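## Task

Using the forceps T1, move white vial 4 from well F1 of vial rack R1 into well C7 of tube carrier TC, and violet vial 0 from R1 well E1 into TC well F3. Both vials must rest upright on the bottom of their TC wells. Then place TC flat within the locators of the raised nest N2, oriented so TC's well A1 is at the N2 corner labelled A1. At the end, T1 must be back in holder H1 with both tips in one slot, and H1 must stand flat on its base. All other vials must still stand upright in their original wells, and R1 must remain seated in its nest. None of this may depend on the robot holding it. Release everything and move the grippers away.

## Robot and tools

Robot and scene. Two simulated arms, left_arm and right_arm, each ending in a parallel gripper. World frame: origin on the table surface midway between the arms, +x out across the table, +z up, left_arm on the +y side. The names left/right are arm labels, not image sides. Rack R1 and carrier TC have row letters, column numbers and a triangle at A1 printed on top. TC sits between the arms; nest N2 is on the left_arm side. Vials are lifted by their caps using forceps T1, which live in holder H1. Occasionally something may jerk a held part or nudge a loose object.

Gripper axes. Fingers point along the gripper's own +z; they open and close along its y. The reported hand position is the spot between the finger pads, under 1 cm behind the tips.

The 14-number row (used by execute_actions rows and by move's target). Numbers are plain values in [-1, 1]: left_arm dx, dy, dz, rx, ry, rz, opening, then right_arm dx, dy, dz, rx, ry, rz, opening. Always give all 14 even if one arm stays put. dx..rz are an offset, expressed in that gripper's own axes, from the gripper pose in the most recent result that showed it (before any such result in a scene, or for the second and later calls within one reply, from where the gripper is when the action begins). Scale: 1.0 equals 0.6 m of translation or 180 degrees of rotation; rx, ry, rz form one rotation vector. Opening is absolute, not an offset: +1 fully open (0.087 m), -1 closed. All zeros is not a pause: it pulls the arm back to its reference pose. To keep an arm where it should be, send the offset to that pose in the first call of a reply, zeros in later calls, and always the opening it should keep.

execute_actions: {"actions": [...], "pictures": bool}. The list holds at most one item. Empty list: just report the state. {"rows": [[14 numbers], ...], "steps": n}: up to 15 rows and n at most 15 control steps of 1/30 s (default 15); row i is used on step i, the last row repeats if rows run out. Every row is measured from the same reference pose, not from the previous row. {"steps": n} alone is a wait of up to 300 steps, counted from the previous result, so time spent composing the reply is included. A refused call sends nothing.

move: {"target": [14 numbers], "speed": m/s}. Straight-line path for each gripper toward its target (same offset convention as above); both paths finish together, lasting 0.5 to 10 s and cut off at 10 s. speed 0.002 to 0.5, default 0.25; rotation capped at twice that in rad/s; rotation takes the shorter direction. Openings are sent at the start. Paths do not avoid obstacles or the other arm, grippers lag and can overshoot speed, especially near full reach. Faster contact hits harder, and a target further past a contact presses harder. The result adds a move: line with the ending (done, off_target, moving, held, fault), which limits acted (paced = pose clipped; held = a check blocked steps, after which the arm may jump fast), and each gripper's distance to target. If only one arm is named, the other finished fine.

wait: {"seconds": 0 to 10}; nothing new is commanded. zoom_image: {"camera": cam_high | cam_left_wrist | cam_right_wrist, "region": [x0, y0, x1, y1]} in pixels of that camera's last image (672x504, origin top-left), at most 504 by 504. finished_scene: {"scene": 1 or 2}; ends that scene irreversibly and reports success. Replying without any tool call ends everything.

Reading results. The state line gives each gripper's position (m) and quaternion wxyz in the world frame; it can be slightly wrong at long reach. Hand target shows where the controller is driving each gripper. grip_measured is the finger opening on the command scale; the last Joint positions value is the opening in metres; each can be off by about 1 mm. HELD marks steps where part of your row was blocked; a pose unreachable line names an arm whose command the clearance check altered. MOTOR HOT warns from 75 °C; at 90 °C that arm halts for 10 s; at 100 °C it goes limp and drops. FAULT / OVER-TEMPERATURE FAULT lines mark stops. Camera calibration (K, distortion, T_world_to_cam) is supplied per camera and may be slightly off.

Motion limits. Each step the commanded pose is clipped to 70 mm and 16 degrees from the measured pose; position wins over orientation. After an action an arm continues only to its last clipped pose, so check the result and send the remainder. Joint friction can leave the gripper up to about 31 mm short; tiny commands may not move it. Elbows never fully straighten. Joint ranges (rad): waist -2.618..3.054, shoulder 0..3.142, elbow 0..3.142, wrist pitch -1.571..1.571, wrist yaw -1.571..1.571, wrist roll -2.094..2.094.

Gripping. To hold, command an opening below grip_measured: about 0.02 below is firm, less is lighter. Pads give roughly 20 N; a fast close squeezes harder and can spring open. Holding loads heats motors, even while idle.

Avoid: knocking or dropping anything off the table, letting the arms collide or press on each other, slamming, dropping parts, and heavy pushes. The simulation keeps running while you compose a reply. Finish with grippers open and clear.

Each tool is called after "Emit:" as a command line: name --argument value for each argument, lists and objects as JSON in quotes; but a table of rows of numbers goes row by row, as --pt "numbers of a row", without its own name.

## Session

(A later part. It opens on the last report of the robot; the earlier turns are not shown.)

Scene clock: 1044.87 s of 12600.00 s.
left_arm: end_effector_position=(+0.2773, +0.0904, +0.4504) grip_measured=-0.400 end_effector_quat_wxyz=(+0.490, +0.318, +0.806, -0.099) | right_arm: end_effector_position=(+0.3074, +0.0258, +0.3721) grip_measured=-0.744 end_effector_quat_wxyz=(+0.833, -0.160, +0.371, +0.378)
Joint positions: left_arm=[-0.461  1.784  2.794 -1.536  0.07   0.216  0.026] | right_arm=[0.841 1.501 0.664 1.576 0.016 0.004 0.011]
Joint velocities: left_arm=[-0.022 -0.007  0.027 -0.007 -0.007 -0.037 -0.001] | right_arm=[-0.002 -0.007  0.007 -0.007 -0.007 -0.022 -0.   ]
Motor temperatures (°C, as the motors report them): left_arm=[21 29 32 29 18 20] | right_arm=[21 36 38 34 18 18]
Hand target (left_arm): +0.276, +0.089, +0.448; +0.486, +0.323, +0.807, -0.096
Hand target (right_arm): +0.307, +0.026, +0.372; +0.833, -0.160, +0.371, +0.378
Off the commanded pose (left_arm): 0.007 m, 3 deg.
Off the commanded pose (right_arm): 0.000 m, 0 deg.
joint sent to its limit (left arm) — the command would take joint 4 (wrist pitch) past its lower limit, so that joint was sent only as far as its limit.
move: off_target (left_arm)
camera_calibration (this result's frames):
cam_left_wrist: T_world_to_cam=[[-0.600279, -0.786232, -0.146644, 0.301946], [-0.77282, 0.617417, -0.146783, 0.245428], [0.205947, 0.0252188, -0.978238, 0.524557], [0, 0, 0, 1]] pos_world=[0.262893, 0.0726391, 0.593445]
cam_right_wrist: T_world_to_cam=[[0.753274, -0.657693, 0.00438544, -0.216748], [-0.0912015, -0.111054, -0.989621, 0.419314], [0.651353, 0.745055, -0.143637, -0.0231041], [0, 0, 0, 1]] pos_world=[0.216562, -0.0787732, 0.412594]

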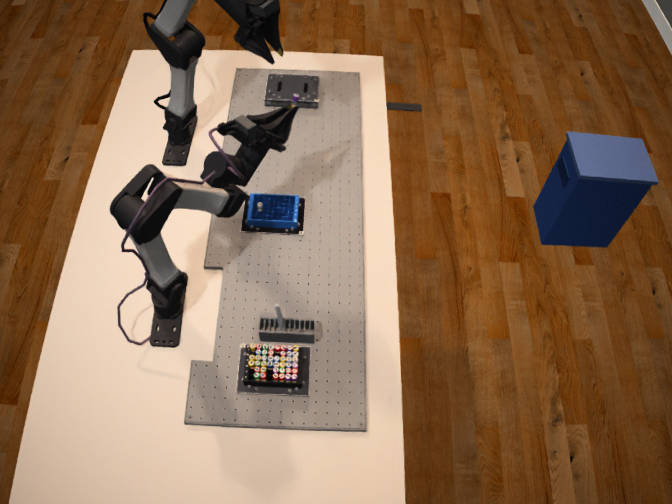

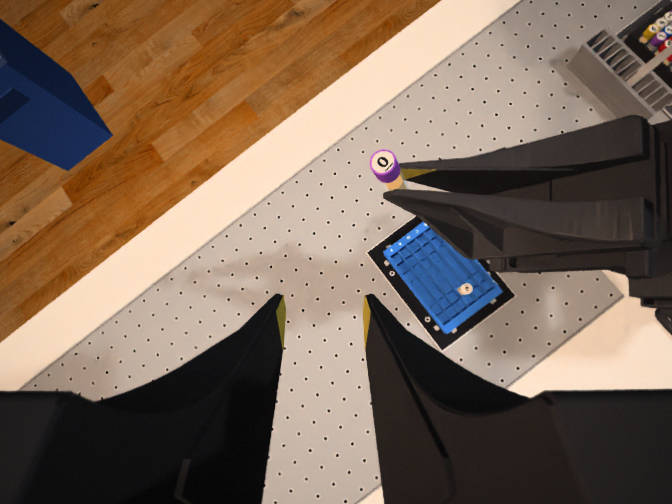

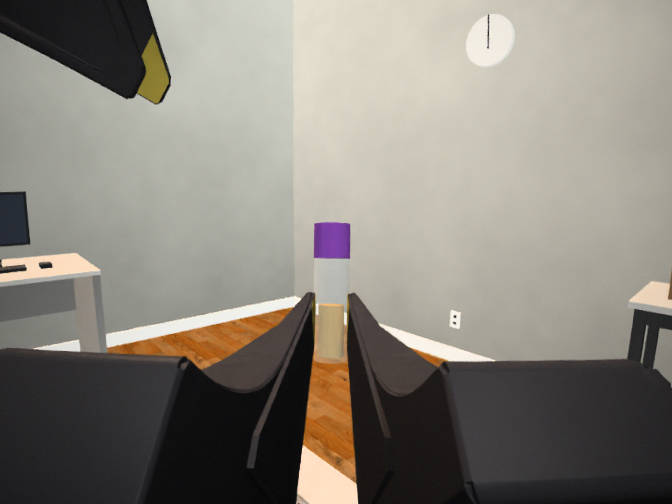

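Emit:
move --target '[-0.025,-0.03,0.117,0.058,0.04,-0.1,-0.4,0,0,0,0,0,0,-0.77]' --speed 0.06

Scene clock: 1057.23 s of 12600.00 s.
left_arm: end_effector_position=(+0.3142, +0.0375, +0.4211) grip_measured=-0.400 end_effector_quat_wxyz=(+0.427, +0.230, +0.841, -0.241) | right_arm: end_effector_position=(+0.3074, +0.0258, +0.3721) grip_measured=-0.744 end_effector_quat_wxyz=(+0.833, -0.160, +0.371, +0.378)
Joint positions: left_arm=[-0.413  1.945  2.829 -1.454  0.283 -0.069  0.026] | right_arm=[0.841 1.501 0.664 1.576 0.016 0.004 0.011]
Joint velocities: left_arm=[-0.017  0.002  0.007 -0.022  0.022 -0.125  0.   ] | right_arm=[-0.002  0.017 -0.002  0.066 -0.066 -0.022 -0.001]
Motor temperatures (°C, as the motors report them): left_arm=[21 28 32 31 18 20] | right_arm=[21 35 38 33 18 18]
Hand target (left_arm): +0.322, +0.037, +0.424; +0.435, +0.224, +0.837, -0.246
Hand target (right_arm): +0.307, +0.026, +0.372; +0.833, -0.160, +0.371, +0.378
Off the commanded pose (left_arm): 0.009 m, 6 deg.
Off the commanded pose (right_arm): 0.000 m, 0 deg.
elbow stopped short (left arm): the move would have taken joint 3 (elbow) straighter than the controller allows; a more bent joint 3 avoids this.
After step 90, 5.83 s passed at rest.
move: off_target (left_arm)
camera_calibration (this result's frames):
cam_left_wrist: T_world_to_cam=[[-0.581775, -0.78502, 0.212795, 0.120944], [-0.8127, 0.571515, -0.11353, 0.3026], [-0.0324918, -0.238987, -0.970479, 0.571194], [0, 0, 0, 1]] pos_world=[0.334845, 0.0585114, 0.56295]
cam_right_wrist: T_world_to_cam=[[0.753274, -0.657693, 0.00438544, -0.216748], [-0.0912015, -0.111054, -0.989621, 0.419314], [0.651353, 0.745055, -0.143637, -0.0231041], [0, 0, 0, 1]] pos_world=[0.216562, -0.0787732, 0.412594]

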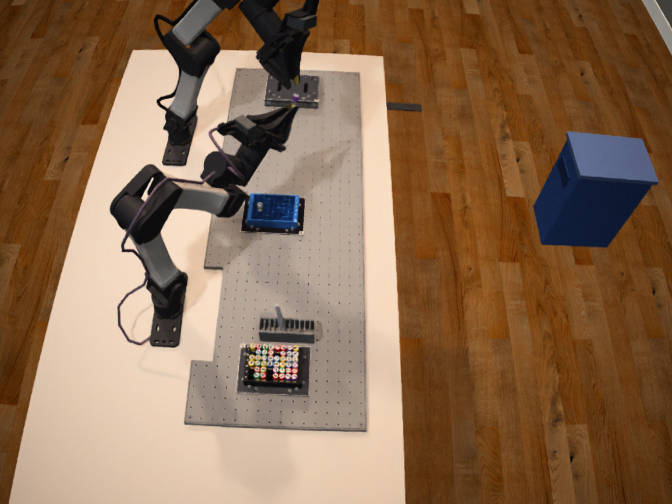

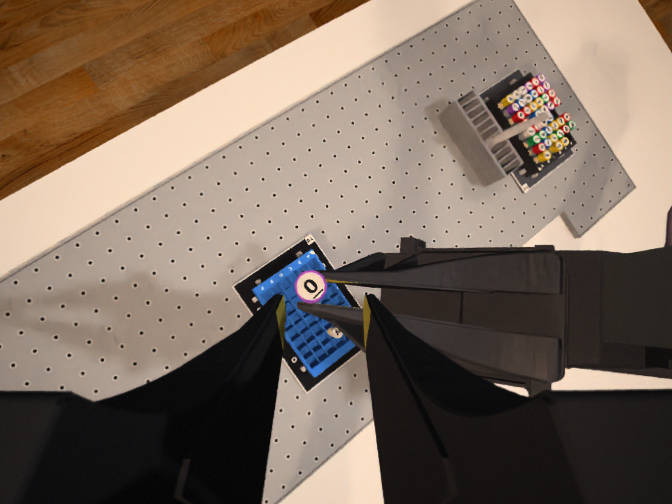

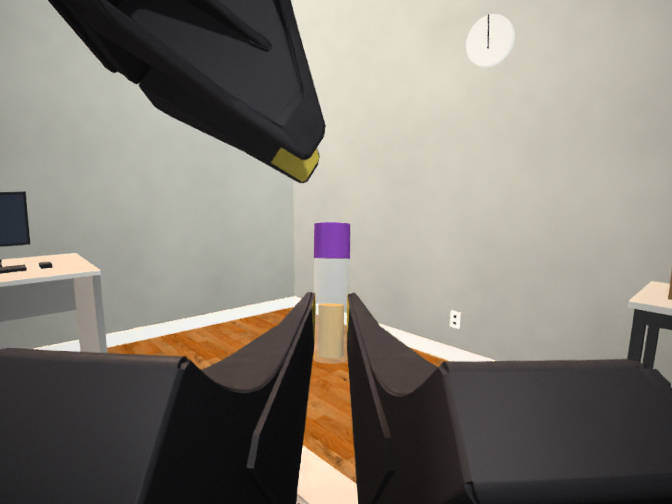

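Emit:
move --target '[0.03,0.018,0.045,0,0.02,0,-0.4,0,0,0,0,0,0,-0.77]' --speed 0.02

Scene clock: 1066.23 s of 12600.00 s.
left_arm: end_effector_position=(+0.3268, +0.0317, +0.3882) grip_measured=-0.400 end_effector_quat_wxyz=(+0.396, +0.236, +0.856, -0.233) | right_arm: end_effector_position=(+0.3074, +0.0258, +0.3721) grip_measured=-0.744 end_effector_quat_wxyz=(+0.833, -0.160, +0.371, +0.378)
Joint positions: left_arm=[-0.413  1.887  2.579 -1.339  0.285 -0.053  0.026] | right_arm=[0.841 1.501 0.664 1.576 0.016 0.004 0.011]
Joint velocities: left_arm=[ 0.012  0.007 -0.007 -0.007 -0.022 -0.051 -0.001] | right_arm=[-0.002 -0.007  0.002  0.022 -0.007 -0.022 -0.001]
Motor temperatures (°C, as the motors report them): left_arm=[21 29 31 32 18 20] | right_arm=[21 35 38 33 18 18]
Hand target (left_arm): +0.327, +0.033, +0.389; +0.400, +0.238, +0.854, -0.234
Hand target (right_arm): +0.307, +0.026, +0.372; +0.833, -0.160, +0.371, +0.378
Off the commanded pose (left_arm): 0.002 m, 1 deg.
Off the commanded pose (right_arm): 0.000 m, 0 deg.
After step 90, 4.00 s passed at rest.
move: done
camera_calibration (this result's frames):
cam_left_wrist: T_world_to_cam=[[-0.577513, -0.787584, 0.21492, 0.128623], [-0.811133, 0.583363, -0.0418388, 0.283662], [-0.0924251, -0.198492, -0.975735, 0.558611], [0, 0, 0, 1]] pos_world=[0.355999, 0.0467029, 0.529281]
cam_right_wrist: T_world_to_cam=[[0.753274, -0.657693, 0.00438544, -0.216748], [-0.0912015, -0.111054, -0.989621, 0.419314], [0.651353, 0.745055, -0.143637, -0.0231041], [0, 0, 0, 1]] pos_world=[0.216562, -0.0787732, 0.412594]

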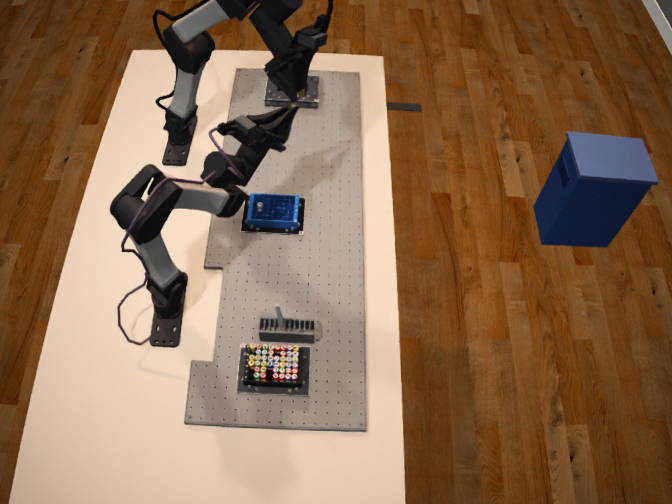

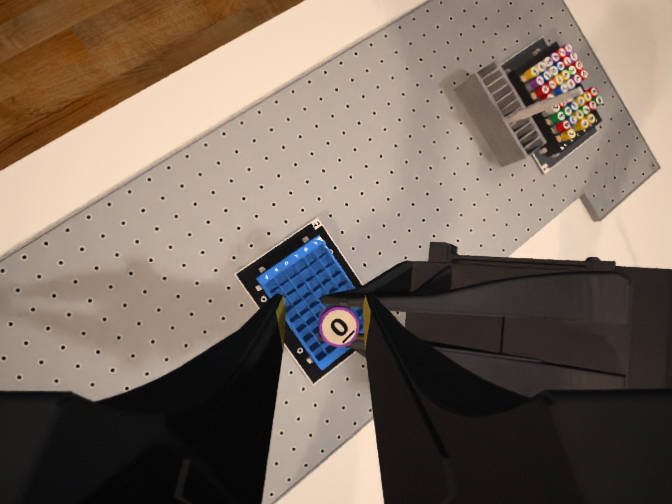

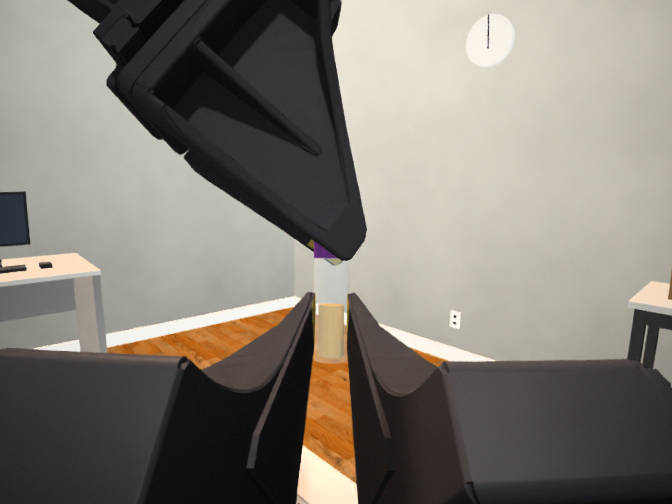

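Need 5 mm right (wrist yaw).

Emit:
move --target '[0,-0.01,0,0.016,0,0,-0.45,0,0,0,0,0,0,-0.77]' --speed 0.02

Scene clock: 1085.70 s of 12600.00 s.
left_arm: end_effector_position=(+0.3221, +0.0253, +0.3902) grip_measured=-0.450 end_effector_quat_wxyz=(+0.391, +0.245, +0.851, -0.253) | right_arm: end_effector_position=(+0.3074, +0.0258, +0.3721) grip_measured=-0.744 end_effector_quat_wxyz=(+0.833, -0.160, +0.371, +0.378)
Joint positions: left_arm=[-0.413  1.887  2.579 -1.335  0.332 -0.053  0.024] | right_arm=[0.841 1.501 0.664 1.576 0.016 0.004 0.011]
Joint velocities: left_arm=[ 0.002 -0.012 -0.017  0.066  0.007  0.007 -0.001] | right_arm=[-0.002  0.007 -0.007  0.022 -0.022 -0.066 -0.001]
Motor temperatures (°C, as the motors report them): left_arm=[21 31 30 34 18 20] | right_arm=[21 34 38 32 18 18]
Hand target (left_arm): +0.323, +0.027, +0.389; +0.390, +0.245, +0.850, -0.254
Hand target (right_arm): +0.307, +0.026, +0.372; +0.833, -0.160, +0.371, +0.378
Off the commanded pose (left_arm): 0.002 m, 0 deg.
Off the commanded pose (right_arm): 0.000 m, 0 deg.
After step 90, 15.00 s passed at rest.
move: done
camera_calibration (this result's frames):
cam_left_wrist: T_world_to_cam=[[-0.604368, -0.759318, 0.241195, 0.11811], [-0.789148, 0.612142, -0.0502753, 0.279161], [-0.10947, -0.220723, -0.969174, 0.562366], [0, 0, 0, 1]] pos_world=[0.353244, 0.0429242, 0.530577]
cam_right_wrist: T_world_to_cam=[[0.753274, -0.657693, 0.00438544, -0.216748], [-0.0912015, -0.111054, -0.989621, 0.419314], [0.651353, 0.745055, -0.143637, -0.0231041], [0, 0, 0, 1]] pos_world=[0.216562, -0.0787732, 0.412594]

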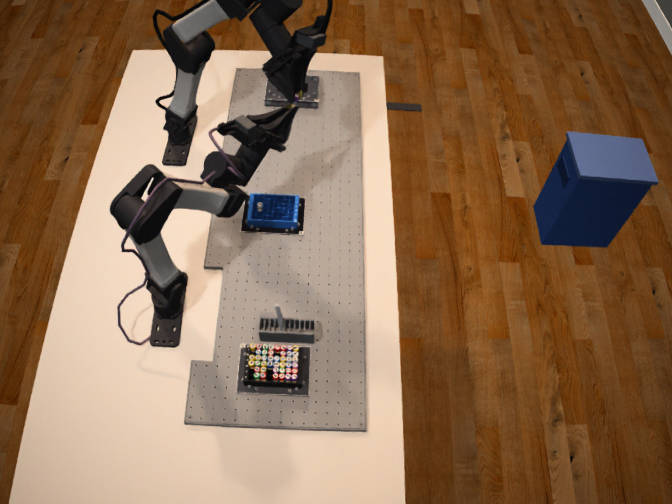

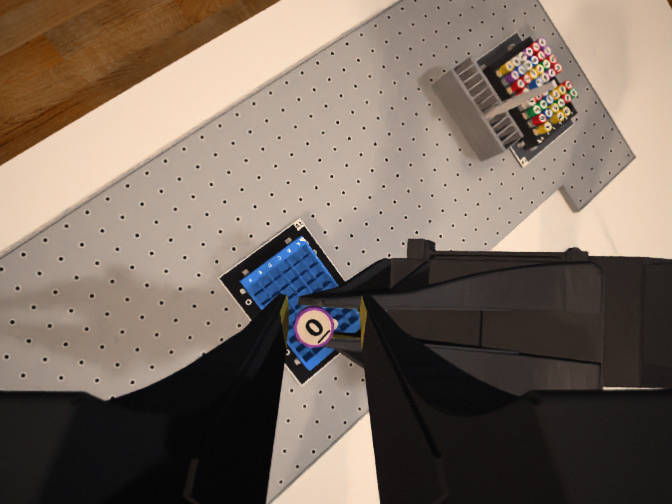

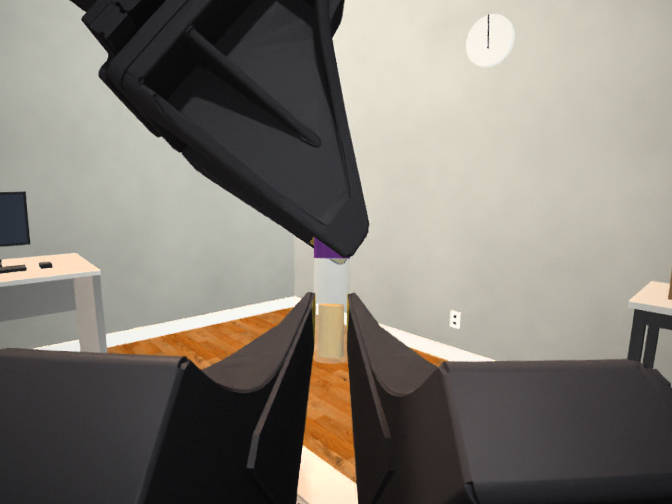

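Emit:
move --target '[0.011,0.007,-0.003,-0.009,0.009,0,-0.5,0,0,0,0,0,0,-0.77]' --speed 0.02

Emit:
move --target '[0,0,0,0,0,0,-0.68,0,0,0,0,0,0,-0.77]'

Scene clock: 1091.70 s of 12600.00 s.
left_arm: end_effector_position=(+0.3220, +0.0289, +0.3871) grip_measured=-0.500 end_effector_quat_wxyz=(+0.387, +0.242, +0.856, -0.243) | right_arm: end_effector_position=(+0.3074, +0.0258, +0.3721) grip_measured=-0.744 end_effector_quat_wxyz=(+0.833, -0.160, +0.371, +0.378)
Joint positions: left_arm=[-0.413  1.887  2.579 -1.35   0.314 -0.05   0.022] | right_arm=[0.841 1.501 0.664 1.576 0.016 0.004 0.011]
Joint velocities: left_arm=[-0.007  0.002 -0.002 -0.037 -0.007 -0.007 -0.003] | right_arm=[ 0.002  0.002  0.007  0.037 -0.022 -0.066  0.   ]
Motor temperatures (°C, as the motors report them): left_arm=[21 31 30 34 18 20] | right_arm=[21 34 38 32 18 18]
Hand target (left_arm): +0.320, +0.031, +0.385; +0.382, +0.244, +0.859, -0.237
Hand target (right_arm): +0.307, +0.026, +0.372; +0.833, -0.160, +0.371, +0.378
Off the commanded pose (left_arm): 0.004 m, 1 deg.
Off the commanded pose (right_arm): 0.000 m, 0 deg.
After step 90, 1.73 s passed at rest.
move: done
camera_calibration (this result's frames):
cam_left_wrist: T_world_to_cam=[[-0.593045, -0.771228, 0.231313, 0.121988], [-0.797206, 0.602732, -0.0343053, 0.273352], [-0.112963, -0.204749, -0.972274, 0.562024], [0, 0, 0, 1]] pos_world=[0.35375, 0.0443964, 0.527602]
cam_right_wrist: T_world_to_cam=[[0.753274, -0.657693, 0.00438544, -0.216748], [-0.0912015, -0.111054, -0.989621, 0.419314], [0.651353, 0.745055, -0.143637, -0.0231041], [0, 0, 0, 1]] pos_world=[0.216562, -0.0787732, 0.412594]

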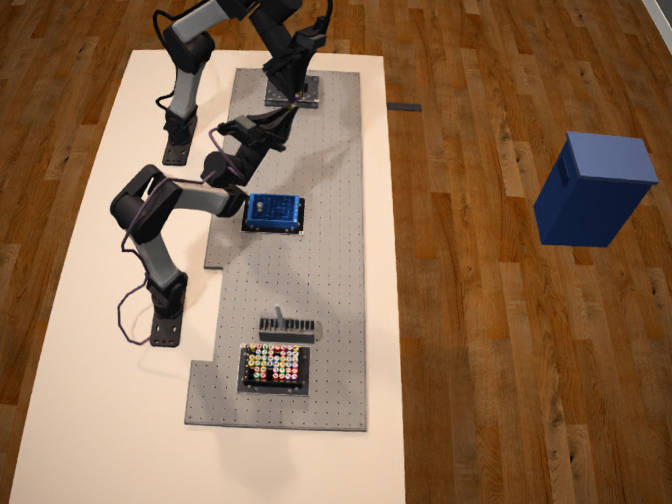

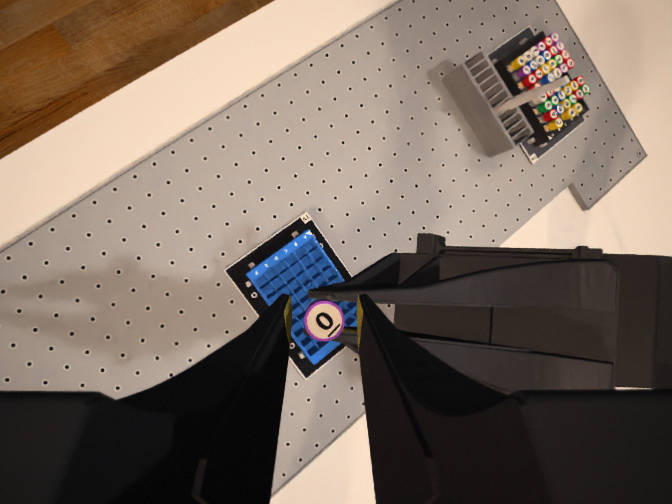

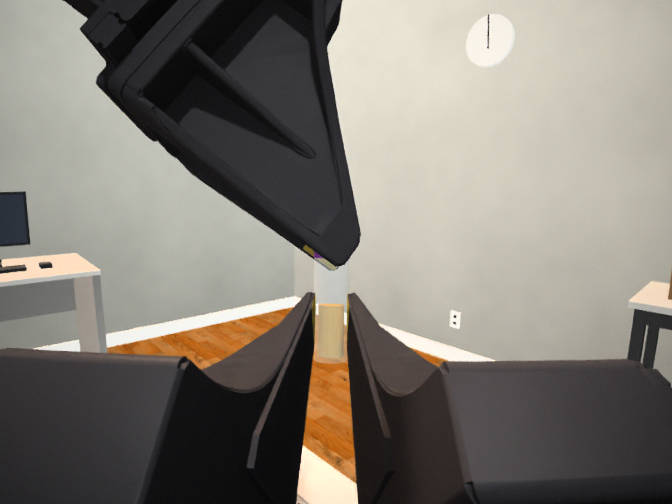

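Scene clock: 1092.20 s of 12600.00 s.
left_arm: end_effector_position=(+0.3220, +0.0289, +0.3871) grip_measured=-0.680 end_effector_quat_wxyz=(+0.387, +0.242, +0.856, -0.243) | right_arm: end_effector_position=(+0.3074, +0.0258, +0.3721) grip_measured=-0.744 end_effector_quat_wxyz=(+0.833, -0.160, +0.371, +0.378)
Joint positions: left_arm=[-0.413  1.887  2.579 -1.35   0.314 -0.05   0.014] | right_arm=[0.841 1.501 0.664 1.576 0.016 0.004 0.011]
Joint velocities: left_arm=[-0.012 -0.007  0.002  0.051  0.007 -0.066  0.   ] | right_arm=[-0.002 -0.027 -0.007 -0.022 -0.037 -0.081 -0.001]
Motor temperatures (°C, as the motors report them): left_arm=[21 31 30 34 18 20] | right_arm=[21 34 38 32 18 18]
Hand target (left_arm): +0.322, +0.029, +0.387; +0.387, +0.242, +0.856, -0.243
Hand target (right_arm): +0.307, +0.026, +0.372; +0.833, -0.160, +0.371, +0.378
Off the commanded pose (left_arm): 0.000 m, 0 deg.
Off the commanded pose (right_arm): 0.000 m, 0 deg.
move: done
camera_calibration (this result's frames):
cam_left_wrist: T_world_to_cam=[[-0.593045, -0.771228, 0.231313, 0.121988], [-0.797206, 0.602732, -0.0343053, 0.273352], [-0.112963, -0.204749, -0.972274, 0.562024], [0, 0, 0, 1]] pos_world=[0.35375, 0.0443964, 0.527602]
cam_right_wrist: T_world_to_cam=[[0.753274, -0.657693, 0.00438544, -0.216748], [-0.0912015, -0.111054, -0.989621, 0.419314], [0.651353, 0.745055, -0.143637, -0.0231041], [0, 0, 0, 1]] pos_world=[0.216562, -0.0787732, 0.412594]

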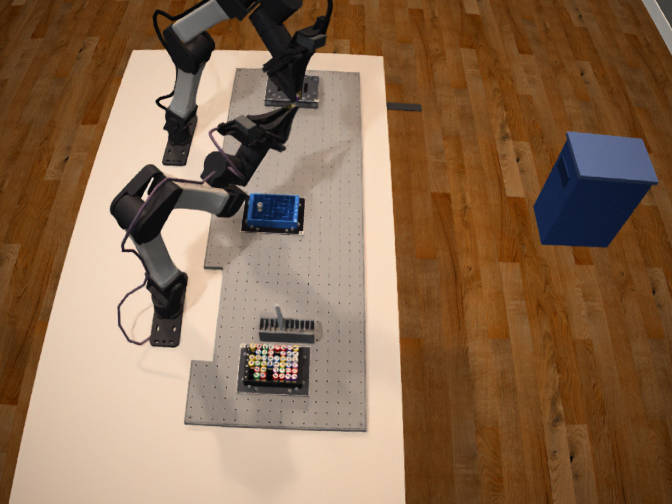

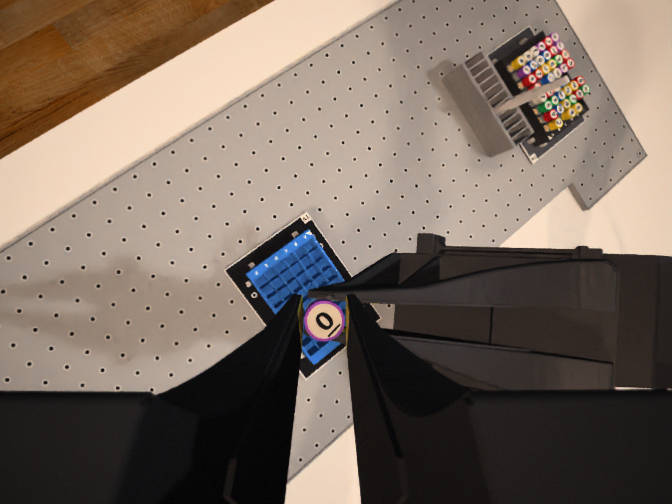

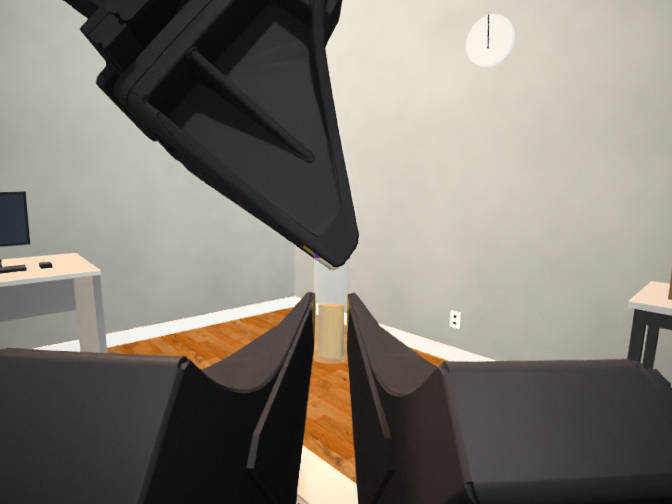

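Emit:
move --target '[0,0,0,0,0,0,-0.79,0,0,0,0,0,0,-0.77]'

Emit:
move --target '[0,0,0,0,0,0,-0.79,0,0,0,0,0,0,0.3]'

Emit:
move --target '[0,0,0,0,0,0,-0.79,-0.1,0,-0.27,0,0.2,0,0.3]' --speed 0.12

Emit:
move --target '[0,0,0,-0.044,0,0.059,-0.79,0,0,0,0,0,0,0.3]'

Scene clock: 1103.27 s of 12600.00 s.
left_arm: end_effector_position=(+0.3222, +0.0292, +0.3871) grip_measured=-0.749 end_effector_quat_wxyz=(+0.388, +0.242, +0.856, -0.242) | right_arm: end_effector_position=(+0.3074, +0.0258, +0.3721) grip_measured=-0.744 end_effector_quat_wxyz=(+0.833, -0.160, +0.371, +0.378)
Joint positions: left_arm=[-0.413  1.887  2.579 -1.35   0.312 -0.05   0.011] | right_arm=[0.841 1.501 0.664 1.576 0.016 0.004 0.011]
Joint velocities: left_arm=[-0.017  0.012 -0.017 -0.022 -0.037 -0.007 -0.   ] | right_arm=[-0.002  0.002  0.002  0.037 -0.066 -0.051  0.001]
Motor temperatures (°C, as the motors report them): left_arm=[21 31 30 34 18 20] | right_arm=[21 34 38 32 18 18]
Hand target (left_arm): +0.322, +0.029, +0.387; +0.387, +0.242, +0.856, -0.243
Hand target (right_arm): +0.307, +0.026, +0.372; +0.833, -0.160, +0.371, +0.378
Off the commanded pose (left_arm): 0.000 m, 0 deg.
Off the commanded pose (right_arm): 0.000 m, 0 deg.
After step 90, 7.37 s passed at rest.
move: done
camera_calibration (this result's frames):
cam_left_wrist: T_world_to_cam=[[-0.592221, -0.772281, 0.229906, 0.122648], [-0.797956, 0.601748, -0.0341323, 0.273573], [-0.111986, -0.203669, -0.972614, 0.561821], [0, 0, 0, 1]] pos_world=[0.35385, 0.0445219, 0.527576]
cam_right_wrist: T_world_to_cam=[[0.753274, -0.657693, 0.00438544, -0.216748], [-0.0912015, -0.111054, -0.989621, 0.419314], [0.651353, 0.745055, -0.143637, -0.0231041], [0, 0, 0, 1]] pos_world=[0.216562, -0.0787732, 0.412594]

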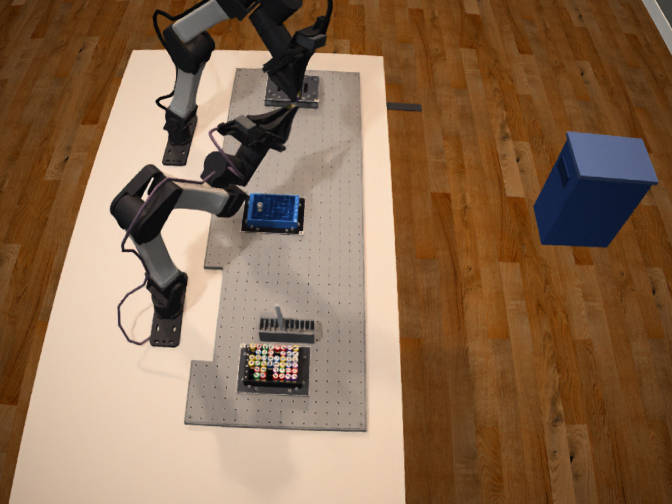

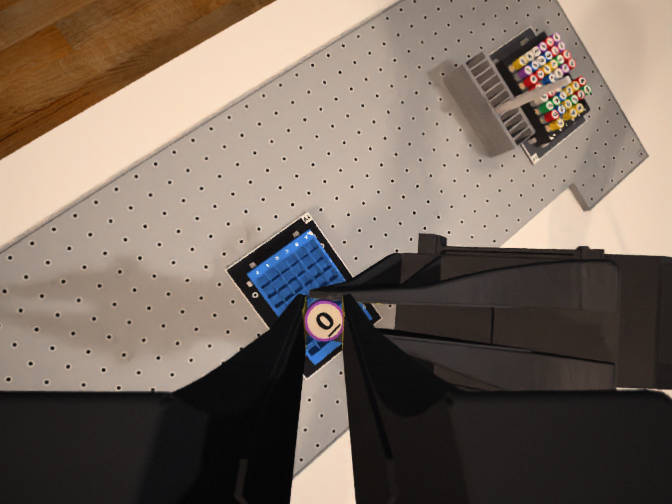

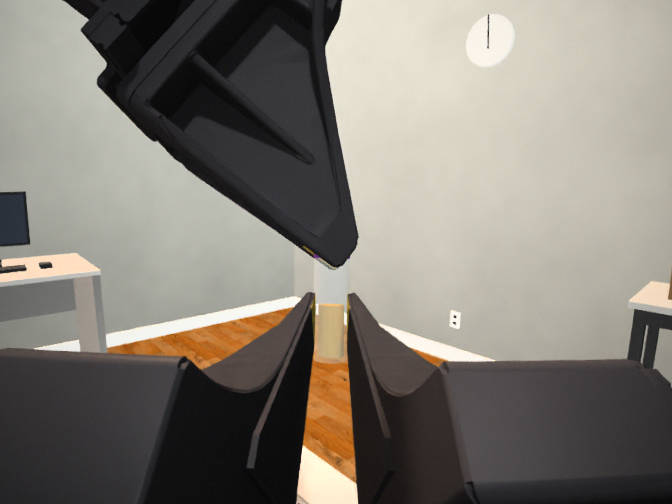

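Scene clock: 1103.77 s of 12600.00 s.
left_arm: end_effector_position=(+0.3222, +0.0292, +0.3871) grip_measured=-0.749 end_effector_quat_wxyz=(+0.388, +0.242, +0.856, -0.242) | right_arm: end_effector_position=(+0.3074, +0.0258, +0.3721) grip_measured=+0.300 end_effector_quat_wxyz=(+0.833, -0.160, +0.371, +0.378)
Joint positions: left_arm=[-0.413  1.887  2.579 -1.35   0.312 -0.05   0.011] | right_arm=[0.841 1.501 0.664 1.576 0.016 0.004 0.057]
Joint velocities: left_arm=[-0.007  0.012  0.002  0.037  0.037 -0.037 -0.   ] | right_arm=[-0.017 -0.002 -0.002  0.066 -0.022  0.007 -0.001]
Motor temperatures (°C, as the motors report them): left_arm=[21 31 30 34 18 20] | right_arm=[21 34 38 32 18 18]
Hand target (left_arm): +0.322, +0.029, +0.387; +0.388, +0.242, +0.856, -0.242
Hand target (right_arm): +0.307, +0.026, +0.372; +0.833, -0.160, +0.371, +0.378
Off the commanded pose (left_arm): 0.000 m, 0 deg.
Off the commanded pose (right_arm): 0.000 m, 0 deg.
move: done
camera_calibration (this result's frames):
cam_left_wrist: T_world_to_cam=[[-0.592221, -0.772281, 0.229906, 0.122648], [-0.797956, 0.601748, -0.0341323, 0.273573], [-0.111986, -0.203669, -0.972614, 0.561821], [0, 0, 0, 1]] pos_world=[0.35385, 0.0445219, 0.527576]
cam_right_wrist: T_world_to_cam=[[0.753274, -0.657693, 0.00438544, -0.216748], [-0.0912015, -0.111054, -0.989621, 0.419314], [0.651353, 0.745055, -0.143637, -0.0231041], [0, 0, 0, 1]] pos_world=[0.216562, -0.0787732, 0.412594]

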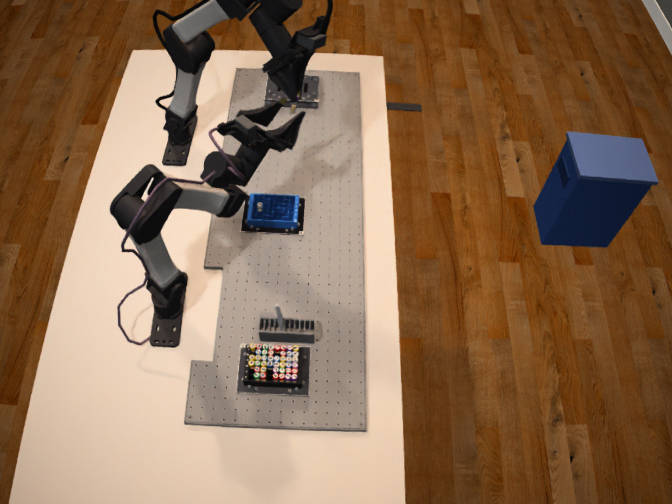

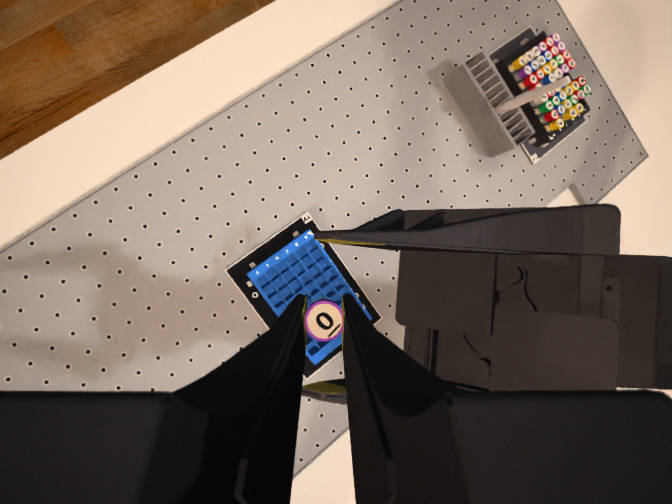

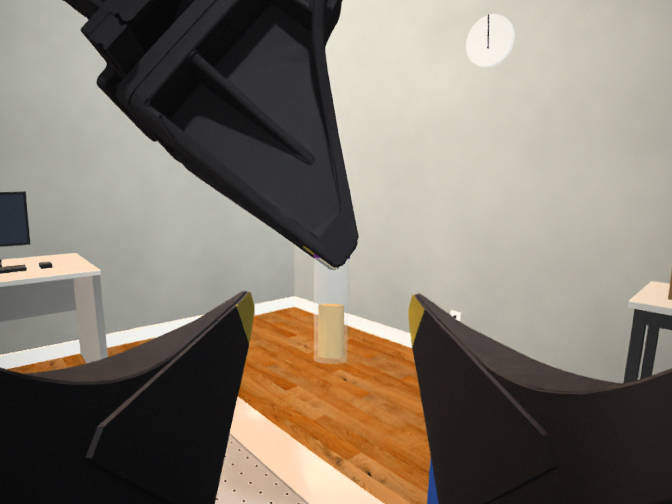

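Scene clock: 1107.03 s of 12600.00 s.
left_arm: end_effector_position=(+0.3222, +0.0292, +0.3871) grip_measured=-0.749 end_effector_quat_wxyz=(+0.388, +0.242, +0.856, -0.242) | right_arm: end_effector_position=(+0.2040, -0.0880, +0.3015) grip_measured=+0.300 end_effector_quat_wxyz=(+0.675, -0.269, +0.614, +0.307)
Joint positions: left_arm=[-0.413  1.887  2.579 -1.35   0.312 -0.05   0.011] | right_arm=[ 0.873  0.443  0.573 -0.03   0.046  0.009  0.057]
Joint velocities: left_arm=[-0.007  0.012 -0.017 -0.051  0.037  0.066  0.   ] | right_arm=[-0.002  0.002  0.012 -0.081 -0.007  0.007 -0.   ]
Motor temperatures (°C, as the motors report them): left_arm=[21 31 30 34 18 20] | right_arm=[21 34 38 32 18 18]
Hand target (left_arm): +0.322, +0.029, +0.387; +0.388, +0.242, +0.856, -0.242
Hand target (right_arm): +0.201, -0.090, +0.309; +0.677, -0.265, +0.612, +0.311
Off the commanded pose (left_arm): 0.000 m, 0 deg.
Off the commanded pose (right_arm): 0.009 m, 1 deg.
move: done
camera_calibration (this result's frames):
cam_left_wrist: T_world_to_cam=[[-0.592221, -0.772281, 0.229906, 0.122648], [-0.797956, 0.601748, -0.0341323, 0.273573], [-0.111986, -0.203669, -0.972614, 0.561821], [0, 0, 0, 1]] pos_world=[0.35385, 0.0445219, 0.527576]
cam_right_wrist: T_world_to_cam=[[0.756423, -0.654071, -0.00381997, -0.211144], [-0.462941, -0.53124, -0.709555, 0.281832], [0.46207, 0.538493, -0.704639, 0.308508], [0, 0, 0, 1]] pos_world=[0.147633, -0.154512, 0.416556]

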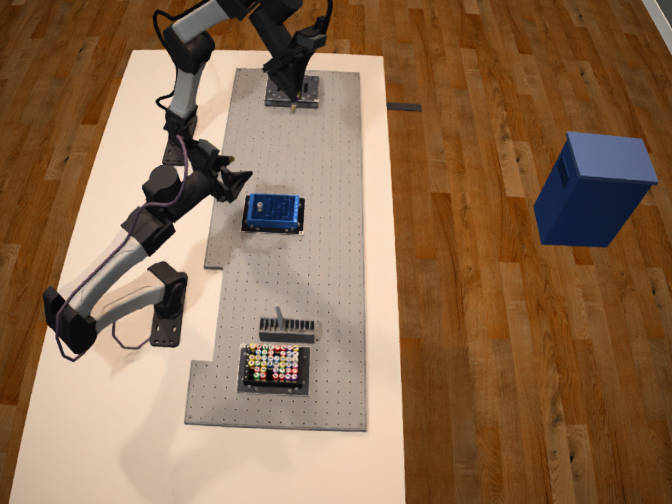

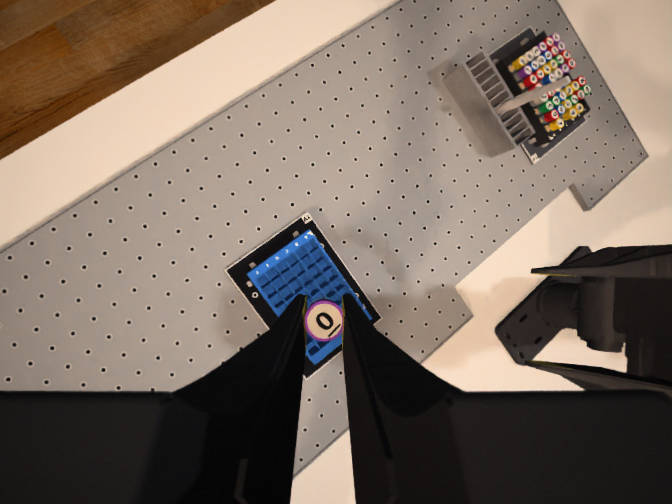

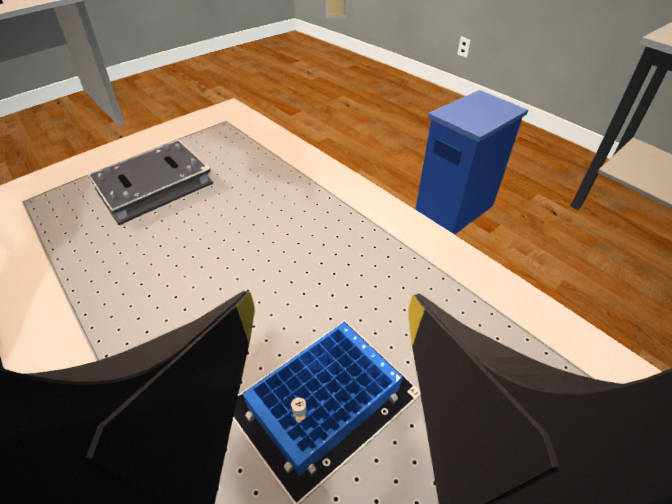

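Scene clock: 1108.07 s of 12600.00 s.
left_arm: end_effector_position=(+0.3260, +0.0290, +0.3819) grip_measured=-0.749 end_effector_quat_wxyz=(+0.417, +0.289, +0.849, -0.148) | right_arm: end_effector_position=(+0.2040, -0.0880, +0.3015) grip_measured=+0.300 end_effector_quat_wxyz=(+0.675, -0.269, +0.614, +0.307)
Joint positions: left_arm=[-0.506  1.887  2.579 -1.35   0.102  0.066  0.011] | right_arm=[ 0.873  0.443  0.573 -0.03   0.046  0.009  0.057]
Joint velocities: left_arm=[-0.012  0.002  0.002 -0.022 -0.022  0.022 -0.   ] | right_arm=[ 0.007  0.002  0.002 -0.051  0.037  0.022 -0.001]
Motor temperatures (°C, as the motors report them): left_arm=[21 31 30 34 18 20] | right_arm=[21 33 39 32 18 18]
Hand target (left_arm): +0.322, +0.029, +0.387; +0.424, +0.293, +0.845, -0.145
Hand target (right_arm): +0.204, -0.088, +0.302; +0.675, -0.269, +0.614, +0.307
Off the commanded pose (left_arm): 0.006 m, 1 deg.
Off the commanded pose (right_arm): 0.000 m, 0 deg.
move: done
camera_calibration (this result's frames):
cam_left_wrist: T_world_to_cam=[[-0.604217, -0.796715, 0.0129183, 0.213451], [-0.796736, 0.603839, -0.0242965, 0.272325], [0.0115569, -0.0249728, -0.999621, 0.52206], [0, 0, 0, 1]] pos_world=[0.339908, 0.0186573, 0.525722]
cam_right_wrist: T_world_to_cam=[[0.756423, -0.654071, -0.00381997, -0.211144], [-0.462941, -0.53124, -0.709555, 0.281832], [0.46207, 0.538493, -0.704639, 0.308508], [0, 0, 0, 1]] pos_world=[0.147633, -0.154512, 0.416556]

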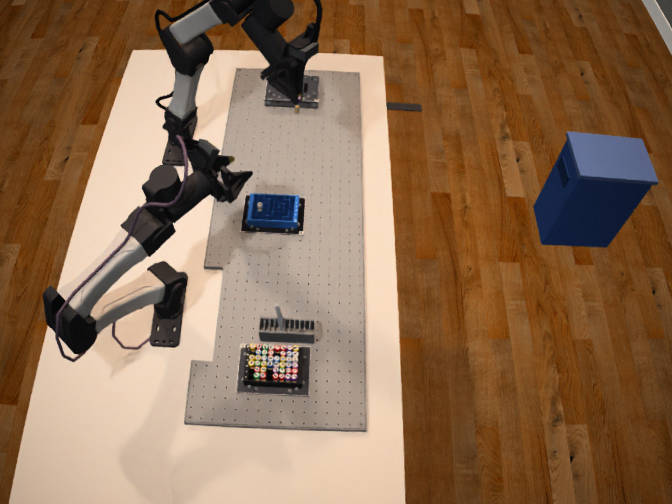

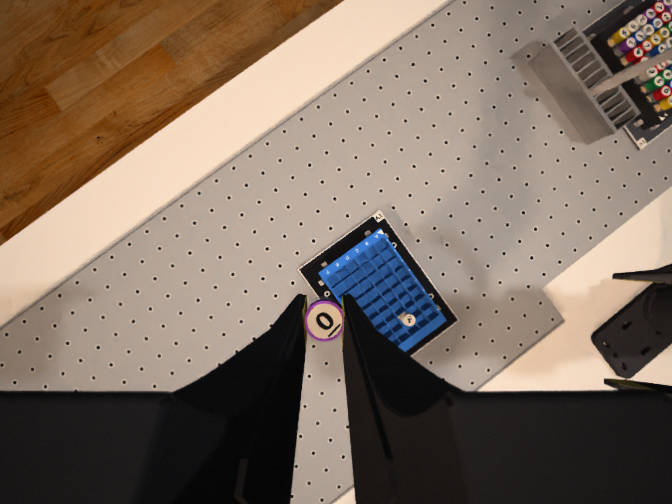

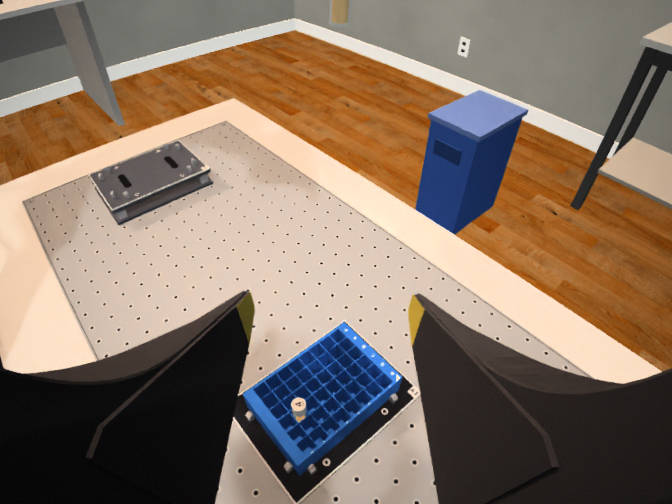

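Emit:
move --target '[0.385,-0.047,0.23,0,0,0,-0.78,0.15,0,-0.07,0,0.03,0,0.3]' --speed 0.15

Scene clock: 1116.63 s of 12600.00 s.
left_arm: end_effector_position=(+0.2810, +0.0223, +0.1214) grip_measured=-0.749 end_effector_quat_wxyz=(+0.420, +0.288, +0.848, -0.149) | right_arm: end_effector_position=(+0.1829, -0.1120, +0.2215) grip_measured=+0.300 end_effector_quat_wxyz=(+0.655, -0.280, +0.636, +0.297)
Joint positions: left_arm=[-0.611  1.398  0.882 -0.131  0.018  0.001  0.011] | right_arm=[ 0.888  0.127  0.327 -0.165  0.06   0.009  0.057]
Joint velocities: left_arm=[-0.012  0.002 -0.012 -0.007  0.022 -0.037  0.   ] | right_arm=[ 0.007 -0.002 -0.007 -0.066 -0.007  0.007 -0.001]
Motor temperatures (°C, as the motors report them): left_arm=[21 32 30 35 18 20] | right_arm=[21 33 39 34 18 18]
Hand target (left_arm): +0.276, +0.022, +0.114; +0.417, +0.289, +0.849, -0.147
Hand target (right_arm): +0.182, -0.112, +0.208; +0.645, -0.283, +0.646, +0.294
Off the commanded pose (left_arm): 0.007 m, 0 deg.
Off the commanded pose (right_arm): 0.014 m, 2 deg.
After step 90, 3.07 s passed at rest.
move: off_target (right_arm)
camera_calibration (this result's frames):
cam_left_wrist: T_world_to_cam=[[-0.602583, -0.797947, 0.0132013, 0.183857], [-0.797872, 0.602006, -0.0314319, 0.235438], [0.0171337, -0.0294733, -0.999419, 0.260489], [0, 0, 0, 1]] pos_world=[0.294176, 0.0126499, 0.265311]
cam_right_wrist: T_world_to_cam=[[0.757057, -0.653344, -0.00238627, -0.211614], [-0.490973, -0.566494, -0.661838, 0.193115], [0.431056, 0.502221, -0.749643, 0.286384], [0, 0, 0, 1]] pos_world=[0.13157, -0.172686, 0.341992]

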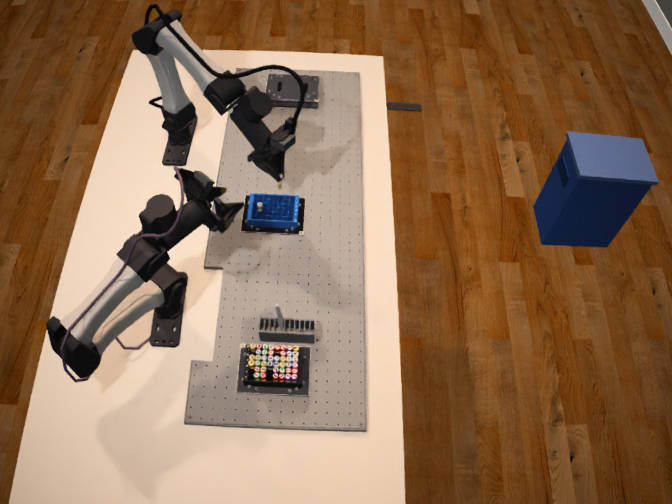

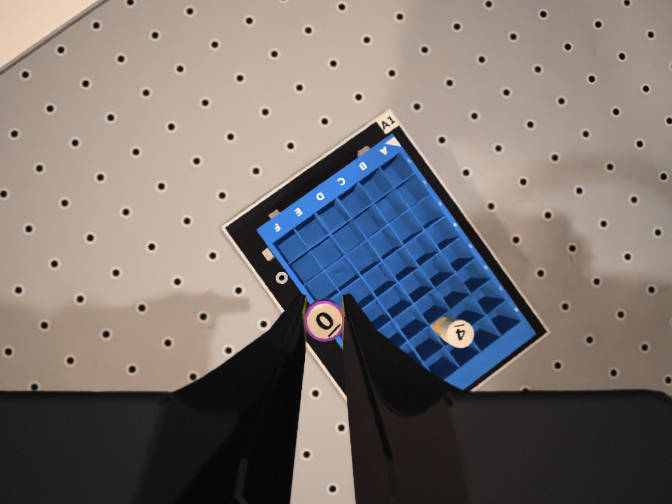

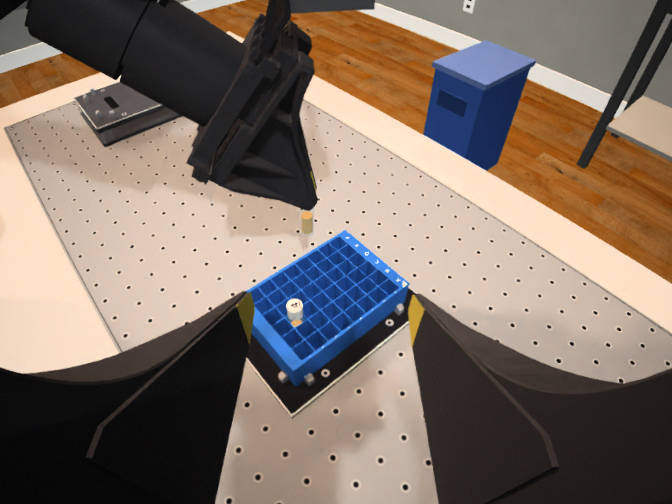

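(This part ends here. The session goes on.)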